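# Dispense one adhesive dot on each gold pad

## Task

Put a single dot of the dispenser's adhesive paste, roughly 110 microliters, on every gold pad printed on the plate. Each dot must lie wholly within its own pad and must not be squashed flat. No adhesive may land anywhere else, other pads included; anything beyond a small smear counts as failure. The scrap strip beside the plate may be used for practice or for purging paste. Paste that keeps oozing or hangs from the tip as a long string will later drop straight down, even from a height, so deal with it before finishing. Finish with the tip raised well above the plate and the arm moved out of the way.

## Robot and tools

ROBOT. One arm carrying a dispensing head: a motor drives a plunger against a piston in a 55 ml barrel, and paste exits a plastic tip with a 3 mm opening. The tool point is the centre of the tip's open end, and its +z axis points out of the tip. For 89 mm back from the tip end along z, only the tip and a sleeved barrel about 28 mm wide are present. Farther back, a wrist camera block (on -y) and a case (mostly on -x) extend up to 100 mm from the axis. With tilt of 30 degrees or less, only the tip can touch a flat surface.

FRAMES. The scene frame has its origin on the table top under the arm's base, with +z up and +y to the left when facing along +x. The base may be tilted relative to the table. Reported positions are less exact at long reach. Joint ranges (rad): shoulder pan -3.142 to 3.142, shoulder lift -6.283 to 6.283, elbow 0.000 to 3.142, wrists 1 to 3 each -6.283 to 6.283. The elbow cannot reach full straightness.

execute_actions(actions). This is a list of actions run in sequence. Each action lasts 0.5 s (15 control steps of 1/30 s) and is a table of 1 to 15 rows; if there are fewer rows, the last row is held until the 15 steps are done. Each row is one list of 7 numbers, each in [-1, 1]: dx, dy, dz, rx, ry, rz, plunger. The first six are an offset, not a pose. They are measured in the tool point's own axes from the tool pose measured when that action began; for the first action in a call, this is the pose in the latest result. Every row refers to that same start pose, not to the row before. Scale: 1.0 equals 0.6 m or 180 degrees. rx, ry, rz form one rotation vector. An empty list only returns state and images. At every step, the commanded pose is clipped to within 100 mm and 16 degrees of the measured pose. Damped inverse kinematics then drives the joints, and position wins over orientation when both cannot be met. Once an action ends, the arm goes only as far as the last clipped pose, so large moves need further actions. Motion lags commands by about 0.17 s. "Hand target" in a result is the pose the controller is currently driving toward.

PLUNGER (7th number). +1 pushes at 640 ul/s of barrel volume, -1 pulls back at the same rate, and intermediate values scale linearly. Any value within 0.01 of 0 holds it still, and between actions it counts as 0.

move(target, speed, blocking). target is one 7-number row, an offset in tool axes from the pose in the latest result that shows one. The tool point follows a straight path, turning the shorter way. speed is in m/s, from 0.002 to 0.5 (default 0.25), and turning is capped at twice that number in rad/s. A path runs 0.5 to 10 s and is cut off at 10 s. It ignores obstacles, and the tool can lag, drift, and exceed speed, especially near full reach. The plunger value is applied from the start until the move ends. The move ends when the path is complete and the tool is at rest, or 5 s after the path ends. The "move:" line gives the outcome (done, off_target, moving, held, fault), any limits (paced = the sent pose was clipped; held = a check blocked steps, after which the arm may surge faster than speed), and the distance to target. With blocking=false, you get a result after 0.5 s while motion continues; until a result shows the move ended, new rows and moves are refused, so use wait or stop. The arm is stiff: aiming even slightly past a firm contact can cause a fault stop. Faster contacts hit harder.

wait(seconds): 0 to 10 s, holding the last command; it returns early if a running move ends. stop(): brakes a running move, which needs stopping distance. zoom_image(camera, region): camera is cam_head_left or cam_head_right; region is [x0, y0, x1, y1] in pixels from the top-left corner, at most 504 by 504. finished_scene(scene): pass the current scene number to end it irreversibly; the task must already be done and must remain so.

RESULTS. The state line gives position (m) and end_effector_quat_wxyz, plus linear and angular velocities, in the scene frame. force_n (N, capped at 100 per axis) and torque_nm (N m) are a single wrist sample in tool axes, taken at the action's end, and show n/a at first. Noise is up to 3.4 N SD, with a fixed offset usually within 5.5 N. A force_n z clearly below its in-air value means the tip is pressing, and the tool height then equals the surface height. left_ml is barrel paste by motor count, and paste still under pressure counts as dispensed. status is ready, moving, empty (end of travel), or fault (stalled motor, e.g. a blocked tip). A fault clears only with a pull-back, which must be several times longer than a normal flow-stopping pull-back before the tip leaves the surface, or the paste pours out. "pose unreachable" means the clearance check, which treats any mount block or post as part of the arm, altered or blocked the command.

PASTE BEHAVIOUR. Pressure must build before flow starts, so the first push, and the first after a pull-back, yields less than commanded. Pressure remains after the plunger stops, so paste keeps flowing, even between actions. A sufficient pull-back stops the flow; a larger one leaves a gap that the next push must first close. Nothing is sucked back in. Speed varies with the paste and the fill level. Keep the tip about one bead diameter above the surface or slightly less: lower squashes the paste, touching blocks it, and higher produces a late, wandering thread. A tilted tip places paste off to one side. Paste on paste accumulates. After the flow stops, a thread links tip and dot; lift straight up to break it, because sideways motion drags a string, and leftover paste on the tip drops onto the next surface approached. Paste pushed out in the air eventually falls. Nothing reports pressure or flow.

AVOID. Drops, slams, hard hits and strong pushes. Contact torque reaching a joint limit (shoulder pan 300, shoulder lift 300, elbow 136, wrists 49.1 N m) or any external force of 150 N halts the arm for 10 s and discards the rest of the call. Motors heat under load: a MOTOR HOT warning appears at 70 °C, and at 85 °C the brakes lock until cooled (OVER-TEMPERATURE FAULT).

CAMERAS. cam_head_left and cam_head_right are both 504x504 pinhole+radial. Left: fx=fy 408.58, centre (249.947, 252.788). Right: fx=fy 407.817, centre (247.912, 251.948).

Each tool is called after "Request:" as name(argument=value, ...), one argument or row to a line, values as JSON.

## Session

Request:
execute_actions(
  actions=[],
)

Scene clock: 0.00 s.
end_effector_position=(+0.6062, +0.0076, +0.2704) left_ml=37.7 status=ready force_n=(+1.9, +1.9, +7.2) torque_nm=(+0.57, -0.52, -0.01) end_effector_quat_wxyz=(+0.002, +0.701, +0.713, +0.001) end_effector_velocity=(-0.000, -0.002, +0.001) end_effector_angular_velocity=(-0.001, -0.000, -0.003)
Joint positions: [-0.296 -1.728  1.957 -1.801 -1.571 -1.866]
Joint velocities: [-0.003 -0.001  0.     0.001 -0.001  0.   ]
Motor temperatures (°C, as the motors report them): [25 27 29 33 33 36]
Hand target: +0.606, +0.008, +0.270; +0.002, +0.701, +0.713, +0.001

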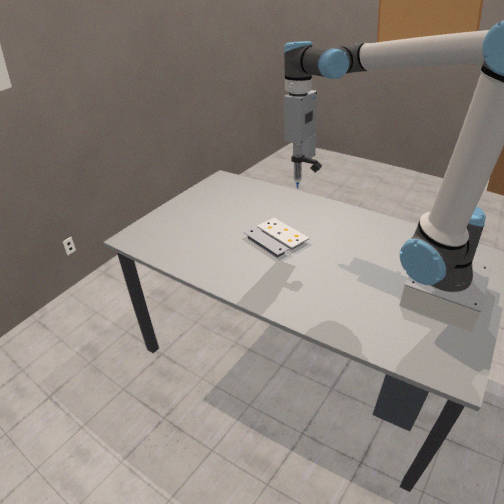

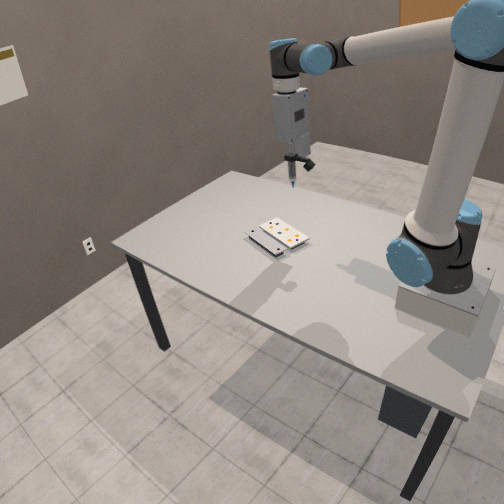

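Request:
zoom_image(
  camera="cam_head_left",
  region=[235, 200, 325, 270],
)

Request:
zoom_image(
  camera="cam_head_right",
  region=[235, 200, 325, 270],
)

Region (235, 200, 325, 270) of cam_head_left's 504x504 image, scaled by 5.600, with more detail than that image has.

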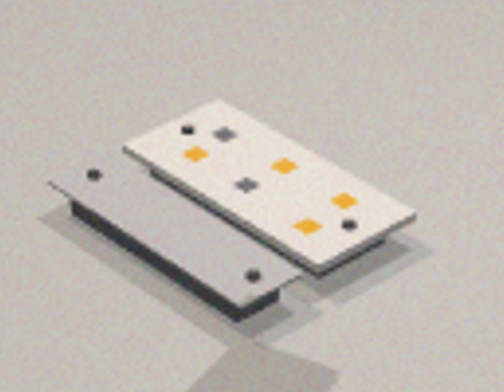

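Region (235, 200, 325, 270) of cam_head_right's 504x504 image, scaled by 5.600, with more detail than that image has.

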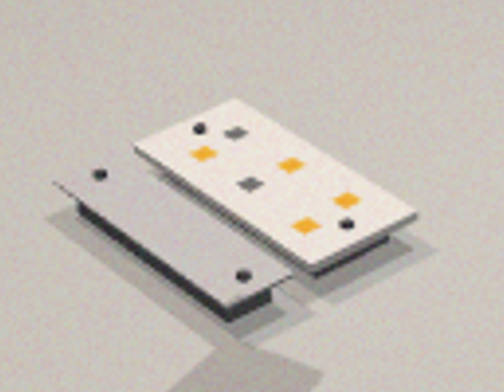

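Request:
zoom_image(
  camera="cam_head_left",
  region=[280, 160, 320, 200],
)

Request:
zoom_image(
  camera="cam_head_right",
  region=[275, 160, 315, 200],
)

Request:
zoom_image(
  camera="cam_head_left",
  region=[255, 212, 315, 257],
)

Request:
zoom_image(
  camera="cam_head_right",
  region=[255, 212, 315, 257],
)

Region (280, 160, 320, 200) of cam_head_left's 504x504 image, scaled by 12.600, with more detail than that image has.

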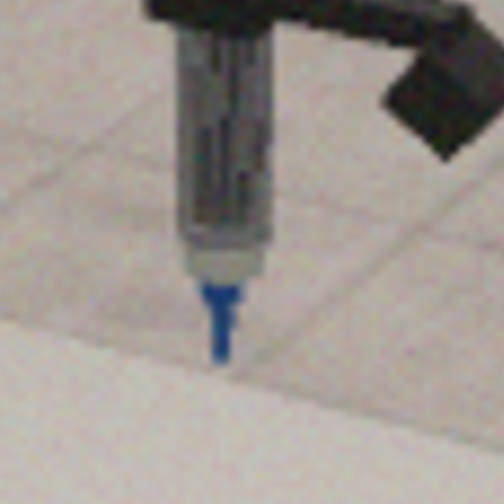

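Region (275, 160, 315, 200) of cam_head_right's 504x504 image, scaled by 12.600, with more detail than that image has.

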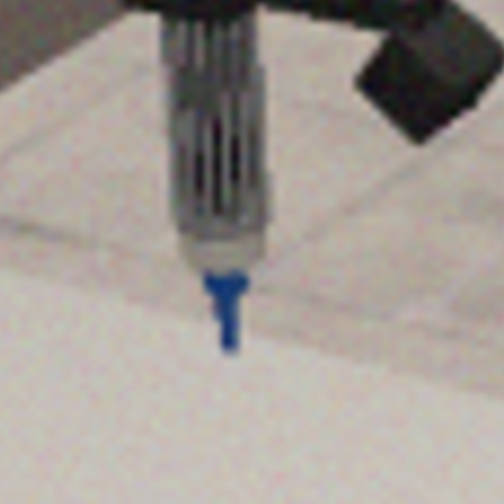

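Region (255, 212, 315, 257) of cam_head_left's 504x504 image, scaled by 8.400, with more detail than that image has; it fills the top 378 rows of this view, and the rest is white.

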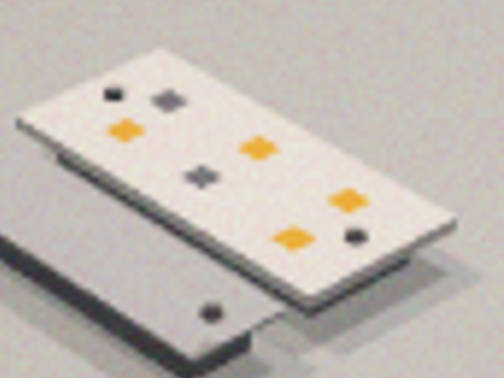

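Region (255, 212, 315, 257) of cam_head_right's 504x504 image, scaled by 8.400, with more detail than that image has; it fills the top 378 rows of this view, and the rest is white.

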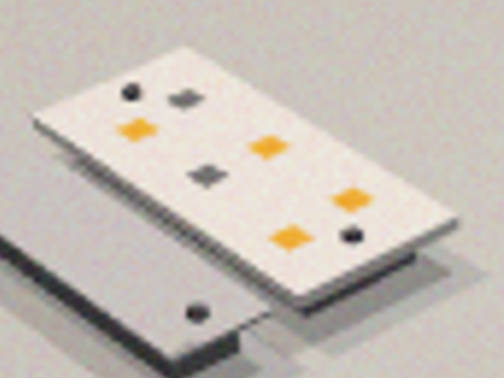

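Request:
move(
  target=[0, 0, 0.3167, 0, 0, 0, 0],
  speed=0.25,
)

Request:
zoom_image(
  camera="cam_head_left",
  region=[255, 202, 315, 257],
)

Request:
zoom_image(
  camera="cam_head_right",
  region=[255, 202, 315, 257],
)

Scene clock: 13.47 s.
end_effector_position=(+0.6065, +0.0074, +0.0806) left_ml=37.7 status=ready force_n=(+2.1, +3.3, +3.3) torque_nm=(+1.09, -0.60, -0.04) end_effector_quat_wxyz=(+0.002, +0.701, +0.713, +0.001) end_effector_velocity=(-0.000, +0.001, -0.002) end_effector_angular_velocity=(+0.001, +0.002, +0.001)
Joint positions: [-0.296 -1.584  2.193 -2.181 -1.571 -1.866]
Joint velocities: [ 0.002  0.003  0.001 -0.003  0.     0.001]
Motor temperatures (°C, as the motors report them): [25 27 29 33 33 36]
Hand target: +0.607, +0.007, +0.080; +0.002, +0.701, +0.713, +0.001
Off the commanded pose: 0.000 m, 0 deg.
move: done

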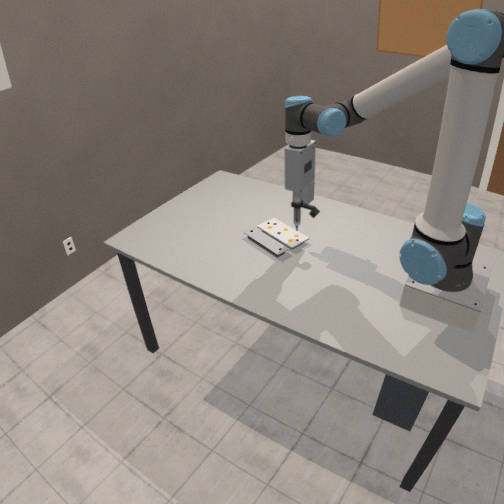

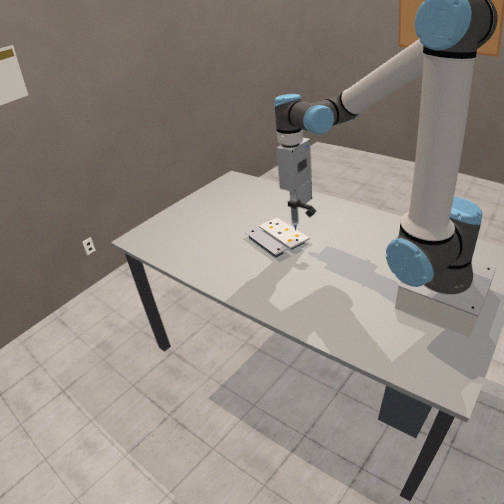

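Region (255, 202, 315, 257) of cam_head_left's 504x504 image, scaled by 8.400, with more detail than that image has; it fills the top 462 rows of this view, and the rest is white.

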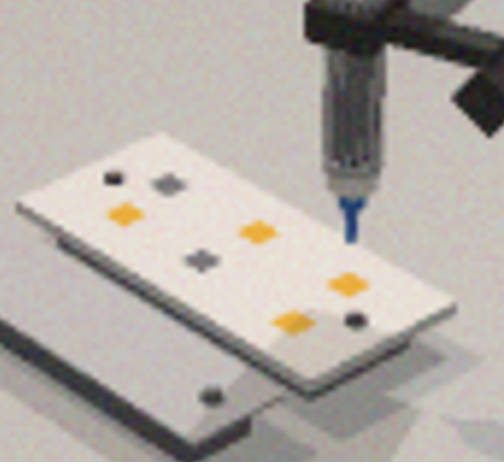

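Region (255, 202, 315, 257) of cam_head_right's 504x504 image, scaled by 8.400, with more detail than that image has; it fills the top 462 rows of this view, and the rest is white.

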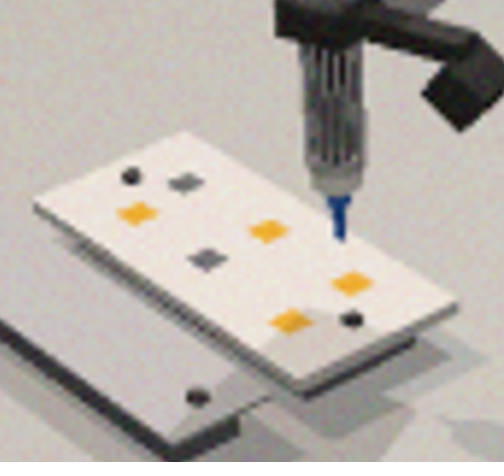

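Request:
move(
  target=[0, 0.15, 0, 0, 0, 0, 0],
  speed=0.25,
)

Request:
zoom_image(
  camera="cam_head_left",
  region=[255, 202, 315, 257],
)

Request:
zoom_image(
  camera="cam_head_right",
  region=[255, 202, 315, 257],
)

Scene clock: 18.53 s.
end_effector_position=(+0.6964, +0.0089, +0.0809) left_ml=37.7 status=ready force_n=(+1.3, +2.4, +2.9) torque_nm=(+0.75, -0.32, -0.06) end_effector_quat_wxyz=(+0.002, +0.701, +0.713, +0.001) end_effector_velocity=(+0.001, -0.001, -0.000) end_effector_angular_velocity=(-0.000, +0.000, -0.002)
Joint positions: [-0.257 -1.438  2.035 -2.17  -1.571 -1.827]
Joint velocities: [-0.001  0.002 -0.002  0.001 -0.     0.   ]
Motor temperatures (°C, as the motors report them): [25 27 29 33 33 36]
Hand target: +0.696, +0.009, +0.081; +0.002, +0.701, +0.713, +0.001
Off the commanded pose: 0.000 m, 0 deg.
move: done

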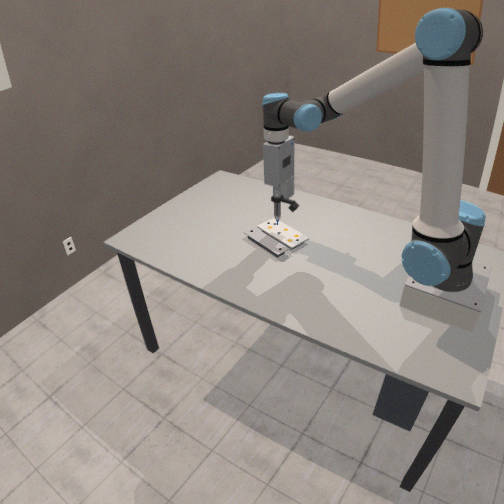

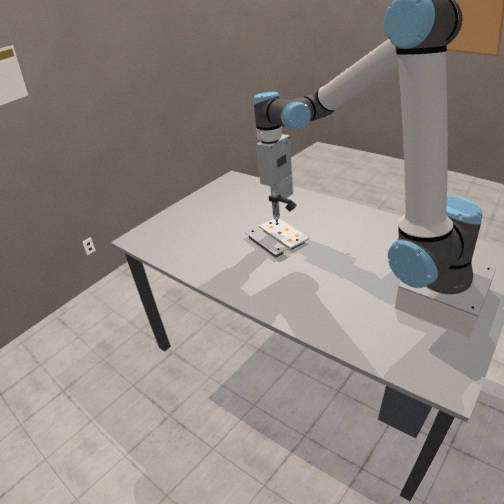

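Region (255, 202, 315, 257) of cam_head_left's 504x504 image, scaled by 8.400, with more detail than that image has; it fills the top 462 rows of this view, and the rest is white.

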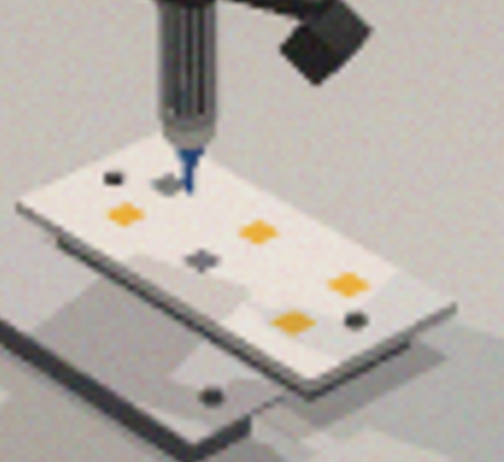

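Region (255, 202, 315, 257) of cam_head_right's 504x504 image, scaled by 8.400, with more detail than that image has; it fills the top 462 rows of this view, and the rest is white.

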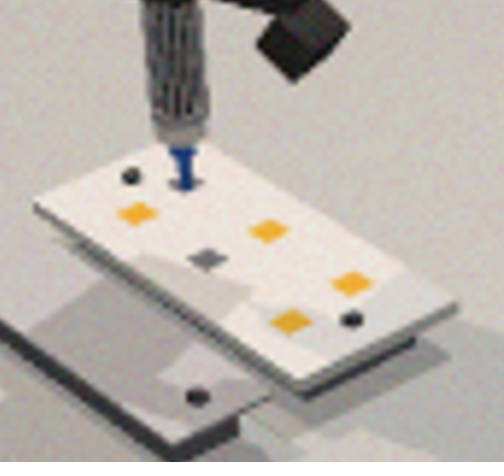

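Request:
move(
  target=[-0.1333, 0, 0.0333, 0, 0, 0, 0],
  speed=0.25,
)

Request:
zoom_image(
  camera="cam_head_left",
  region=[255, 202, 315, 257],
)

Request:
zoom_image(
  camera="cam_head_right",
  region=[255, 202, 315, 257],
)

Scene clock: 24.13 s.
end_effector_position=(+0.6976, -0.0710, +0.0609) left_ml=37.7 status=ready force_n=(+1.1, +4.4, +5.9) torque_nm=(+1.47, -0.23, -0.16) end_effector_quat_wxyz=(+0.002, +0.701, +0.713, +0.001) end_effector_velocity=(+0.001, -0.001, -0.000) end_effector_angular_velocity=(+0.000, -0.001, +0.001)
Joint positions: [-0.369 -1.409  2.044 -2.207 -1.571 -1.94 ]
Joint velocities: [-0.002  0.002 -0.001 -0.001  0.001 -0.003]
Motor temperatures (°C, as the motors report them): [25 27 29 33 33 36]
Hand target: +0.698, -0.071, +0.061; +0.002, +0.701, +0.713, +0.001
Off the commanded pose: 0.000 m, 0 deg.
move: done

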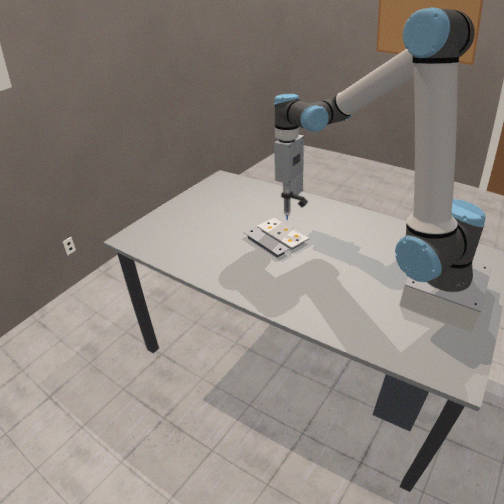

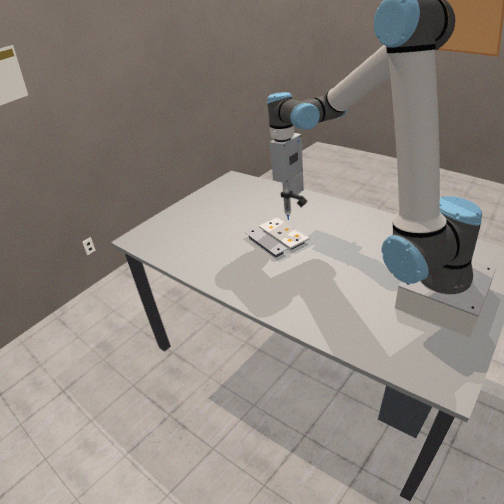

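Region (255, 202, 315, 257) of cam_head_left's 504x504 image, scaled by 8.400, with more detail than that image has; it fills the top 462 rows of this view, and the rest is white.

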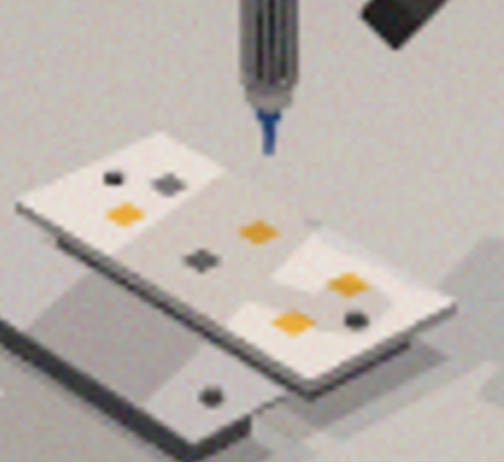

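Region (255, 202, 315, 257) of cam_head_right's 504x504 image, scaled by 8.400, with more detail than that image has; it fills the top 462 rows of this view, and the rest is white.

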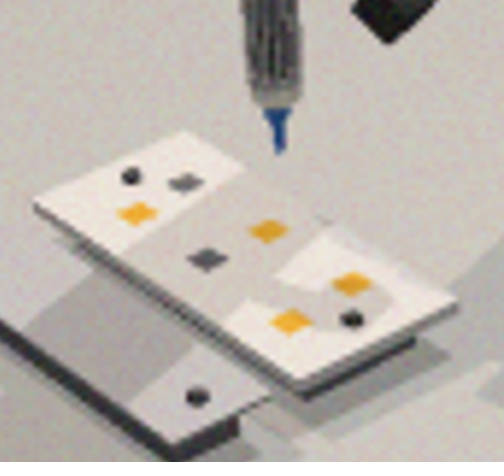

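Request:
move(
  target=[0.0475, -0.017, 0.0248, 0, 0, 0, 0],
  speed=0.1,
)

Request:
zoom_image(
  camera="cam_head_left",
  region=[255, 202, 315, 257],
)

Request:
zoom_image(
  camera="cam_head_right",
  region=[255, 202, 315, 257],
)

Scene clock: 47.60 s.
end_effector_position=(+0.6870, -0.0427, +0.0461) left_ml=37.7 status=ready force_n=(+1.3, +1.9, +4.8) torque_nm=(+0.52, -0.32, -0.05) end_effector_quat_wxyz=(+0.002, +0.701, +0.713, +0.001) end_effector_velocity=(-0.001, +0.002, -0.001) end_effector_angular_velocity=(-0.000, +0.001, -0.001)
Joint positions: [-0.335 -1.412  2.08  -2.24  -1.571 -1.905]
Joint velocities: [ 0.002  0.     0.002 -0.001 -0.     0.003]
Motor temperatures (°C, as the motors report them): [25 27 29 33 33 36]
Hand target: +0.687, -0.043, +0.046; +0.002, +0.701, +0.713, +0.001
Off the commanded pose: 0.000 m, 0 deg.
move: done

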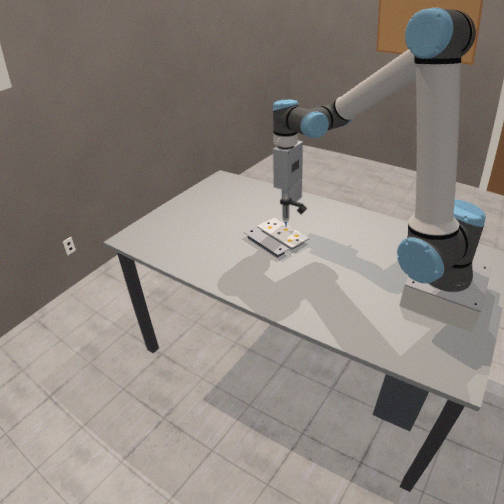

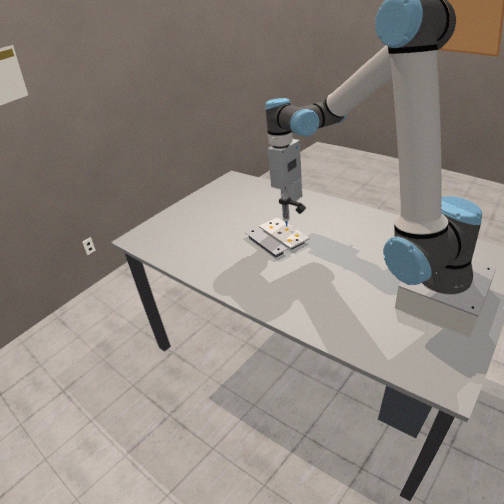

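Region (255, 202, 315, 257) of cam_head_left's 504x504 image, scaled by 8.400, with more detail than that image has; it fills the top 462 rows of this view, and the rest is white.

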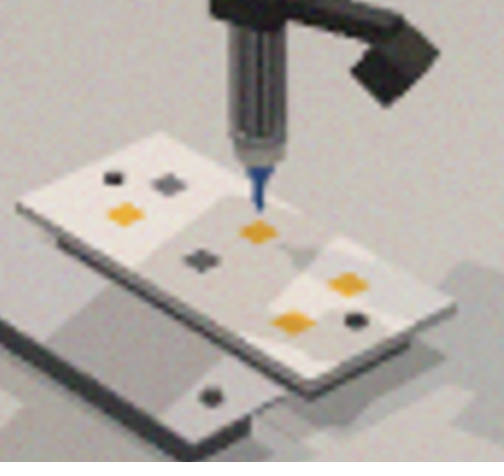

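Region (255, 202, 315, 257) of cam_head_right's 504x504 image, scaled by 8.400, with more detail than that image has; it fills the top 462 rows of this view, and the rest is white.

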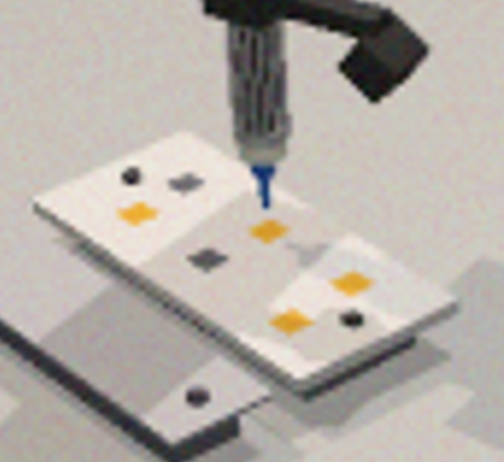

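Request:
move(
  target=[0, 0, 0.0133, 0, 0, 0, 0],
  speed=0.03,
)

Request:
zoom_image(
  camera="cam_head_left",
  region=[272, 216, 300, 240],
)

Request:
zoom_image(
  camera="cam_head_right",
  region=[272, 216, 300, 240],
)

Scene clock: 53.00 s.
end_effector_position=(+0.6870, -0.0427, +0.0382) left_ml=37.7 status=ready force_n=(+2.6, +2.6, +5.3) torque_nm=(+0.84, -0.84, -0.12) end_effector_quat_wxyz=(+0.002, +0.701, +0.713, +0.001) end_effector_velocity=(+0.001, +0.001, -0.001) end_effector_angular_velocity=(+0.000, -0.001, +0.002)
Joint positions: [-0.335 -1.403  2.087 -2.256 -1.571 -1.905]
Joint velocities: [ 0.001  0.001  0.001 -0.003  0.001 -0.001]
Motor temperatures (°C, as the motors report them): [25 27 29 33 33 36]
Hand target: +0.687, -0.043, +0.038; +0.002, +0.701, +0.713, +0.001
Off the commanded pose: 0.000 m, 0 deg.
move: done

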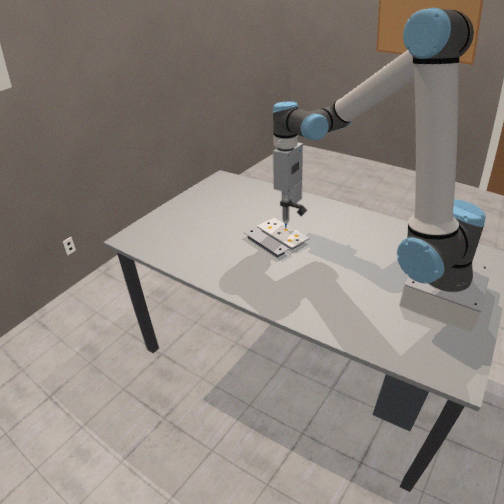

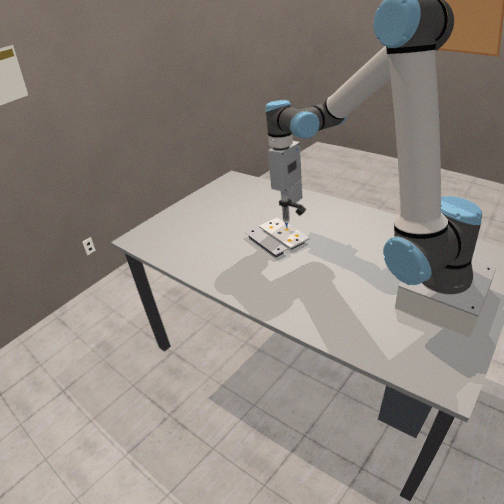

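Region (272, 216, 300, 240) of cam_head_left's 504x504 image, scaled by 18.000, with more detail than that image has; it fills the top 432 rows of this view, and the rest is white.

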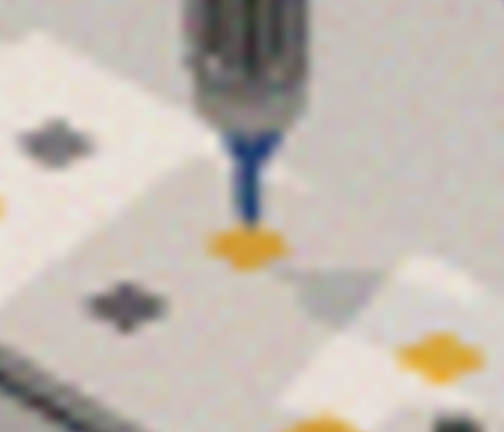

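Region (272, 216, 300, 240) of cam_head_right's 504x504 image, scaled by 18.000, with more detail than that image has; it fills the top 432 rows of this view, and the rest is white.

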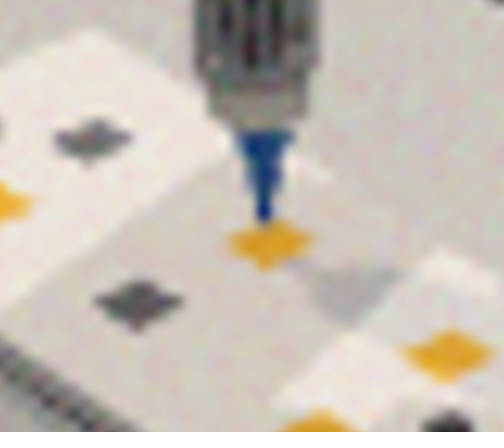

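Request:
move(
  target=[0, 0, 0.0035, 0, 0, 0, 0],
  speed=0.01,
)

Request:
move(
  target=[0, 0, 0.0017, 0, 0, 0, 0],
  speed=0.005,
)

Request:
zoom_image(
  camera="cam_head_left",
  region=[272, 216, 300, 240],
)

Scene clock: 57.57 s.
end_effector_position=(+0.6870, -0.0427, +0.0361) left_ml=37.7 status=ready force_n=(+2.1, +3.2, +6.5) torque_nm=(+1.04, -0.62, -0.11) end_effector_quat_wxyz=(+0.002, +0.701, +0.713, +0.001) end_effector_velocity=(-0.000, -0.000, -0.000) end_effector_angular_velocity=(-0.000, +0.000, -0.001)
Joint positions: [-0.335 -1.4    2.088 -2.26  -1.571 -1.905]
Joint velocities: [-0.001  0.     0.001 -0.    -0.     0.   ]
Motor temperatures (°C, as the motors report them): [25 27 29 33 33 36]
Hand target: +0.687, -0.043, +0.036; +0.002, +0.701, +0.713, +0.001
Off the commanded pose: 0.000 m, 0 deg.
move: done

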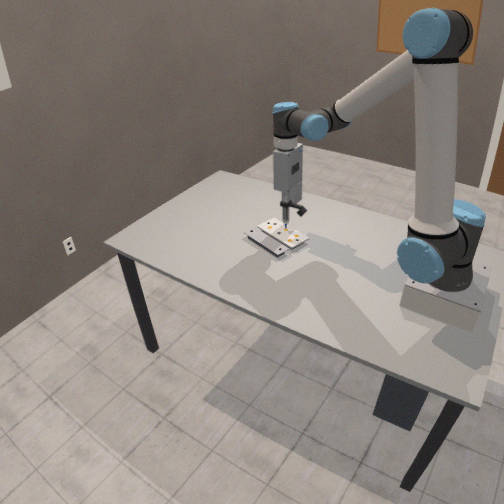

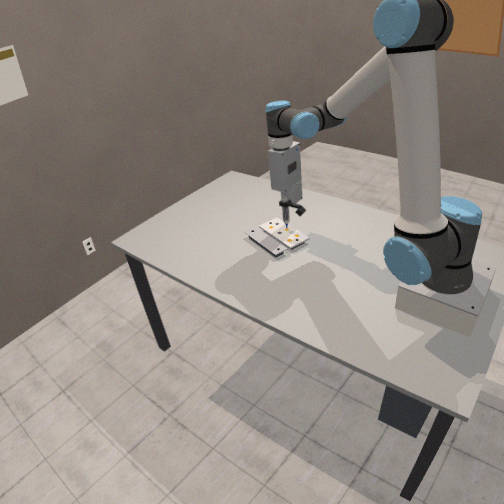

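Scene clock: 58.27 s.
end_effector_position=(+0.6870, -0.0427, +0.0351) left_ml=37.7 status=ready force_n=(+2.4, +1.5, +4.7) torque_nm=(+0.44, -0.77, -0.04) end_effector_quat_wxyz=(+0.002, +0.701, +0.713, +0.001) end_effector_velocity=(-0.000, +0.001, -0.001) end_effector_angular_velocity=(+0.002, +0.000, +0.000)
Joint positions: [-0.335 -1.399  2.089 -2.262 -1.571 -1.905]
Joint velocities: [-0.     0.001  0.    -0.     0.002 -0.   ]
Motor temperatures (°C, as the motors report them): [25 27 29 33 33 36]
Hand target: +0.687, -0.043, +0.035; +0.002, +0.701, +0.713, +0.001
Off the commanded pose: 0.000 m, 0 deg.
move: done

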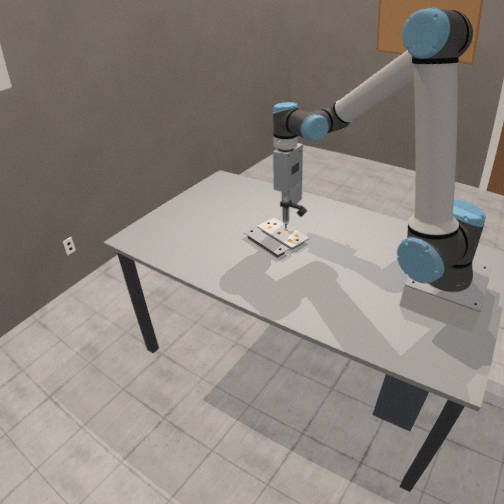

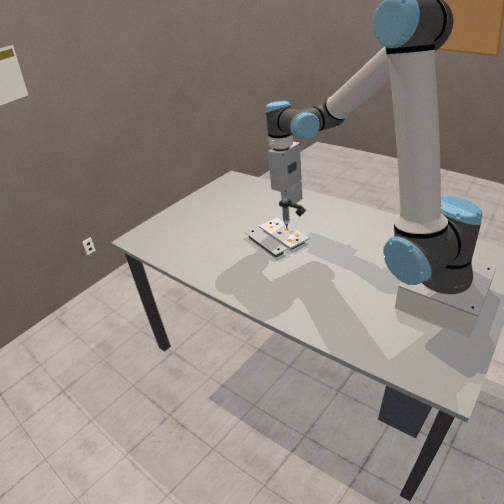

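Region (272, 216, 300, 240) of cam_head_left's 504x504 image, scaled by 18.000, with more detail than that image has; it fills the top 432 rows of this view, and the rest is white.

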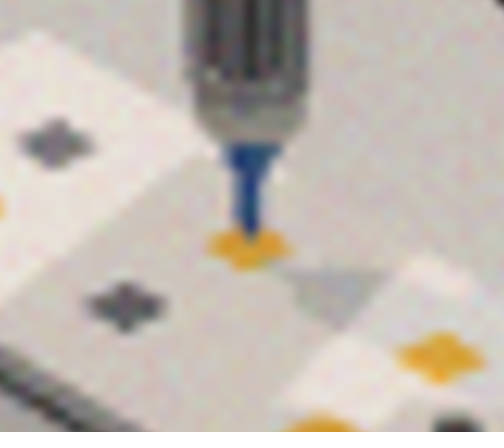

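Request:
execute_actions(
  actions=[
    [[0,0,0.0017,0,0,0,0]],
  ],
)

Scene clock: 60.23 s.
end_effector_position=(+0.6870, -0.0427, +0.0341) left_ml=37.7 status=ready force_n=(+1.6, +2.6, +5.8) torque_nm=(+0.89, -0.45, -0.09) end_effector_quat_wxyz=(+0.002, +0.701, +0.713, +0.001) end_effector_velocity=(-0.001, -0.001, -0.000) end_effector_angular_velocity=(-0.001, +0.001, -0.001)
Joint positions: [-0.335 -1.398  2.09  -2.264 -1.571 -1.905]
Joint velocities: [-0.001  0.     0.     0.    -0.001 -0.   ]
Motor temperatures (°C, as the motors report them): [25 27 29 33 33 36]
Hand target: +0.687, -0.043, +0.034; +0.002, +0.701, +0.713, +0.001
Off the commanded pose: 0.000 m, 0 deg.

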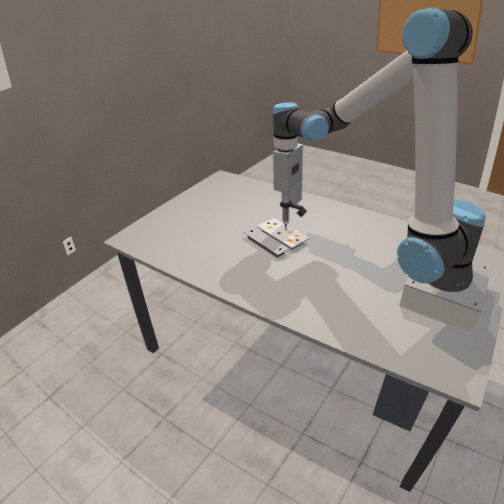

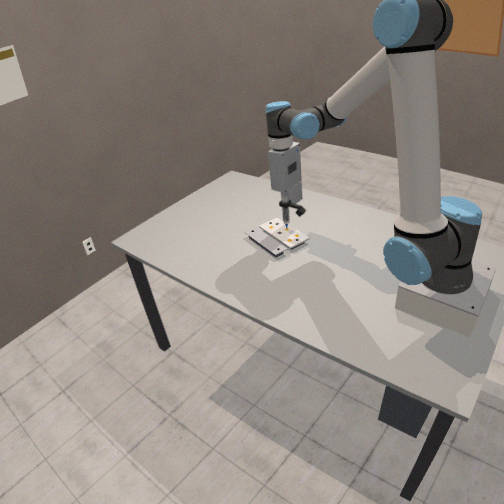

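Request:
execute_actions(
  actions=[
    [[0,0,0.0013,0,0,0,0]],
  ],
)

Scene clock: 63.53 s.
end_effector_position=(+0.6870, -0.0427, +0.0334) left_ml=37.7 status=ready force_n=(+0.4, +3.1, +6.0) torque_nm=(+1.04, +0.03, -0.10) end_effector_quat_wxyz=(+0.002, +0.701, +0.713, +0.001) end_effector_velocity=(-0.001, +0.002, -0.001) end_effector_angular_velocity=(+0.001, +0.002, +0.002)
Joint positions: [-0.335 -1.397  2.09  -2.265 -1.571 -1.905]
Joint velocities: [0.002 0.    0.    0.002 0.    0.   ]
Motor temperatures (°C, as the motors report them): [25 27 29 33 33 36]
Hand target: +0.687, -0.043, +0.033; +0.002, +0.701, +0.713, +0.001
Off the commanded pose: 0.000 m, 0 deg.

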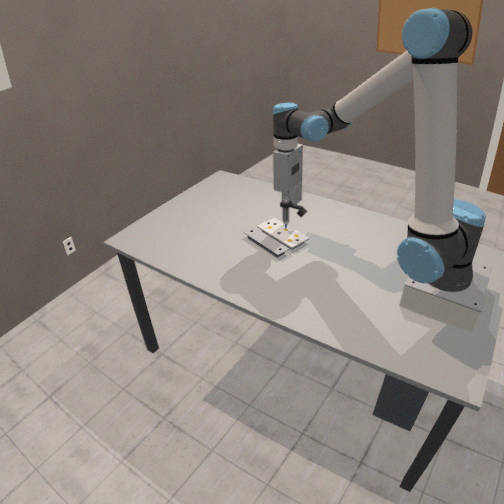

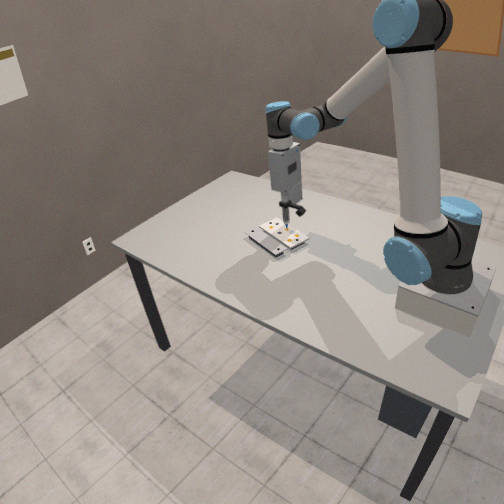

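Request:
execute_actions(
  actions=[
    [[0,0,0.0012,0,0,0,0]],
  ],
)

Scene clock: 65.10 s.
end_effector_position=(+0.6870, -0.0427, +0.0326) left_ml=37.7 status=ready force_n=(+0.7, +3.5, +6.3) torque_nm=(+1.21, -0.11, -0.10) end_effector_quat_wxyz=(+0.002, +0.701, +0.713, +0.001) end_effector_velocity=(-0.000, +0.001, -0.000) end_effector_angular_velocity=(+0.000, +0.000, +0.001)
Joint positions: [-0.335 -1.396  2.091 -2.267 -1.571 -1.905]
Joint velocities: [0.001 0.    0.    0.    0.    0.   ]
Motor temperatures (°C, as the motors report them): [25 27 29 33 33 36]
Hand target: +0.687, -0.043, +0.033; +0.002, +0.701, +0.713, +0.001
Off the commanded pose: 0.000 m, 0 deg.

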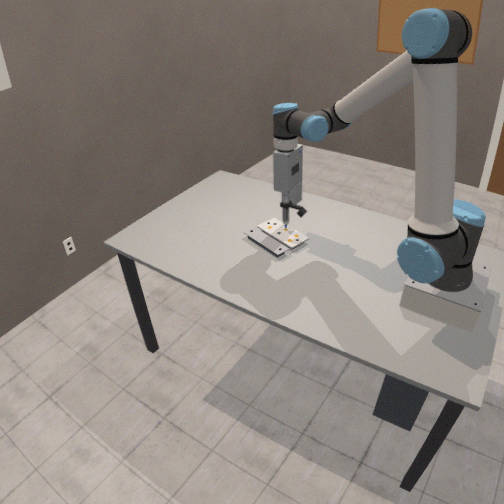

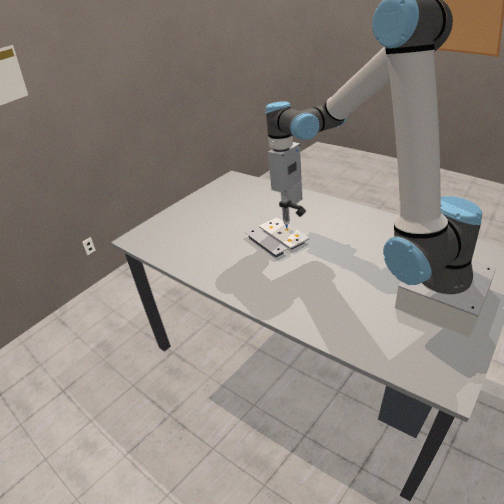

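Request:
execute_actions(
  actions=[
    [[0,0,0.0012,0,0,0,0]],
  ],
)

Request:
zoom_image(
  camera="cam_head_left",
  region=[272, 216, 300, 240],
)

Request:
zoom_image(
  camera="cam_head_right",
  region=[272, 216, 300, 240],
)

Scene clock: 68.20 s.
end_effector_position=(+0.6870, -0.0427, +0.0319) left_ml=37.7 status=ready force_n=(+1.4, +2.4, +5.2) torque_nm=(+0.79, -0.43, -0.12) end_effector_quat_wxyz=(+0.002, +0.701, +0.713, +0.001) end_effector_velocity=(-0.000, +0.001, -0.001) end_effector_angular_velocity=(-0.000, +0.001, +0.002)
Joint positions: [-0.335 -1.395  2.092 -2.268 -1.571 -1.905]
Joint velocities: [ 0.002  0.001  0.    -0.    -0.001  0.   ]
Motor temperatures (°C, as the motors report them): [25 27 29 33 33 36]
Hand target: +0.687, -0.043, +0.032; +0.002, +0.701, +0.713, +0.001
Off the commanded pose: 0.000 m, 0 deg.

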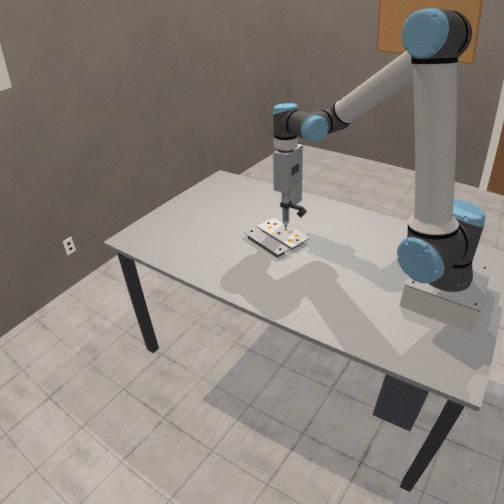

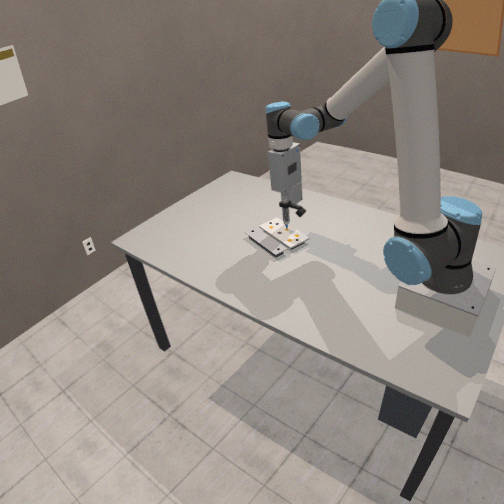

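Region (272, 216, 300, 240) of cam_head_left's 504x504 image, scaled by 18.000, with more detail than that image has; it fills the top 432 rows of this view, and the rest is white.

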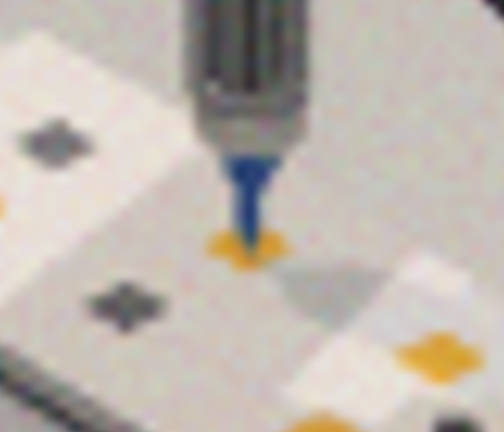

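Region (272, 216, 300, 240) of cam_head_right's 504x504 image, scaled by 18.000, with more detail than that image has; it fills the top 432 rows of this view, and the rest is white.

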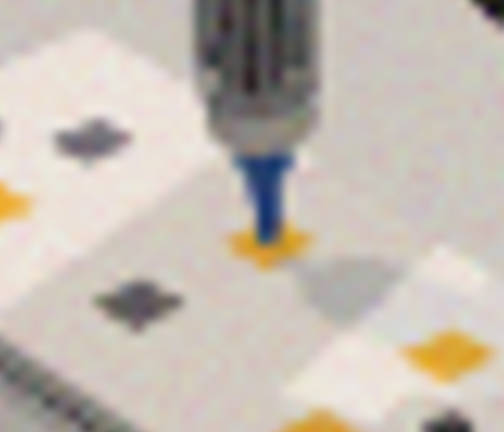

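Request:
execute_actions(
  actions=[
    [[0,0,0.0012,0,0,0,0]],
  ],
)

Scene clock: 70.17 s.
end_effector_position=(+0.6870, -0.0427, +0.0312) left_ml=37.7 status=ready force_n=(+1.1, +3.2, +6.0) torque_nm=(+1.02, -0.26, -0.11) end_effector_quat_wxyz=(+0.002, +0.701, +0.713, +0.001) end_effector_velocity=(-0.000, +0.002, +0.000) end_effector_angular_velocity=(+0.000, +0.001, +0.003)
Joint positions: [-0.335 -1.394  2.092 -2.269 -1.571 -1.905]
Joint velocities: [ 0.003 -0.001  0.     0.001  0.    -0.   ]
Motor temperatures (°C, as the motors report them): [25 27 29 33 33 36]
Hand target: +0.687, -0.043, +0.031; +0.002, +0.701, +0.713, +0.001
Off the commanded pose: 0.000 m, 0 deg.

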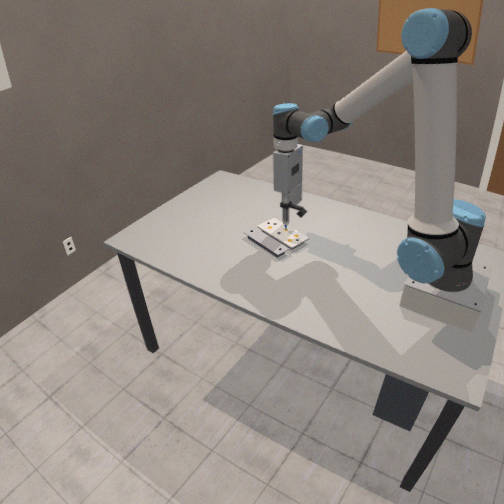

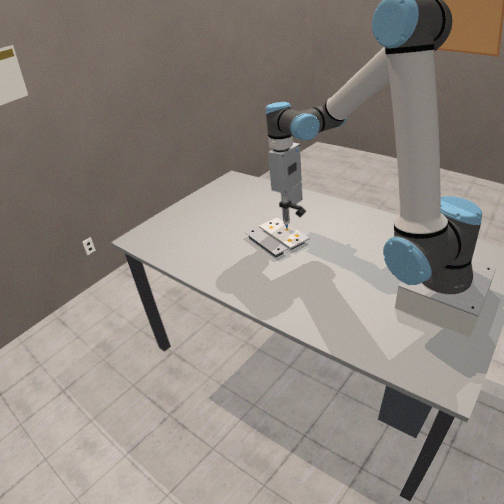

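Request:
execute_actions(
  actions=[
    [[0,0,0.0012,0,0,0,0]],
  ],
)

Scene clock: 71.40 s.
end_effector_position=(+0.6870, -0.0427, +0.0305) left_ml=37.7 status=ready force_n=(+2.9, +1.8, +6.1) torque_nm=(+0.54, -0.93, -0.18) end_effector_quat_wxyz=(+0.002, +0.701, +0.713, +0.001) end_effector_velocity=(-0.000, -0.000, -0.000) end_effector_angular_velocity=(+0.000, +0.001, -0.001)
Joint positions: [-0.335 -1.394  2.093 -2.271 -1.571 -1.905]
Joint velocities: [-0.001  0.001  0.     0.    -0.     0.   ]
Motor temperatures (°C, as the motors report them): [25 27 29 33 33 36]
Hand target: +0.687, -0.043, +0.030; +0.002, +0.701, +0.713, +0.001
Off the commanded pose: 0.000 m, 0 deg.

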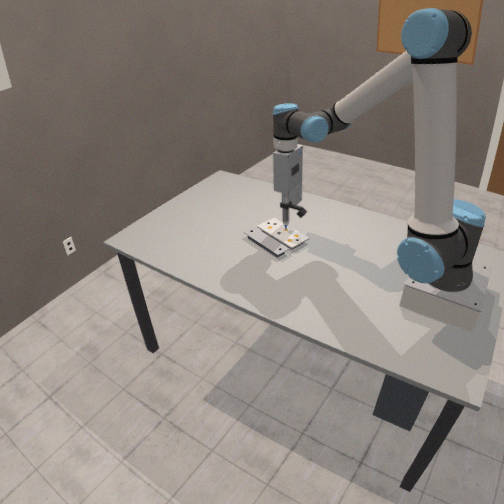

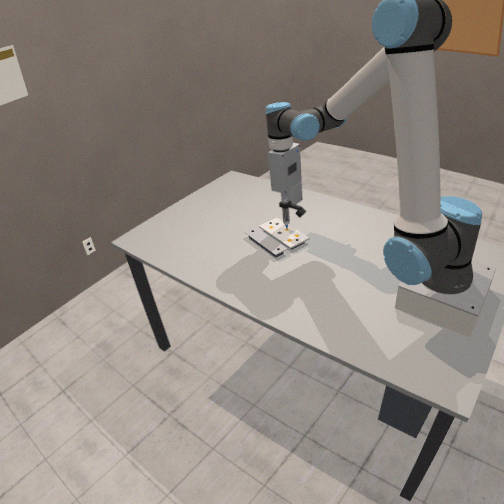

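Request:
execute_actions(
  actions=[
    [[0,0,0.0012,0,0,0,0]],
  ],
)

Scene clock: 73.43 s.
end_effector_position=(+0.6870, -0.0427, +0.0298) left_ml=37.7 status=ready force_n=(+1.9, +3.7, +5.0) torque_nm=(+1.28, -0.57, -0.14) end_effector_quat_wxyz=(+0.002, +0.701, +0.713, +0.001) end_effector_velocity=(-0.000, -0.002, +0.000) end_effector_angular_velocity=(-0.001, +0.000, -0.001)
Joint positions: [-0.335 -1.393  2.093 -2.272 -1.571 -1.905]
Joint velocities: [-0.001 -0.     0.    -0.    -0.001 -0.   ]
Motor temperatures (°C, as the motors report them): [25 27 29 33 33 36]
Hand target: +0.687, -0.043, +0.030; +0.002, +0.701, +0.713, +0.001
Off the commanded pose: 0.000 m, 0 deg.

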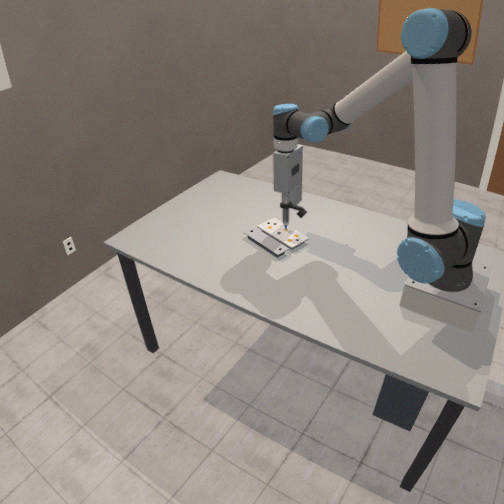

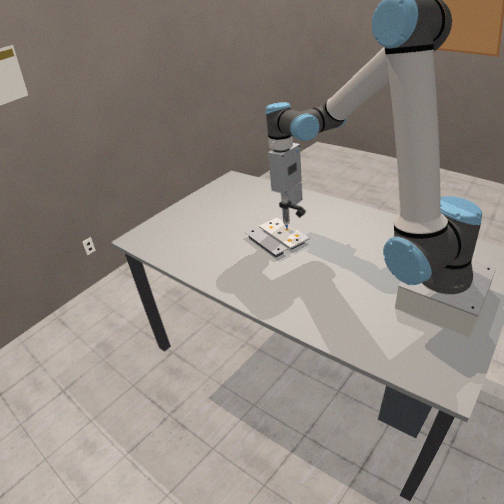

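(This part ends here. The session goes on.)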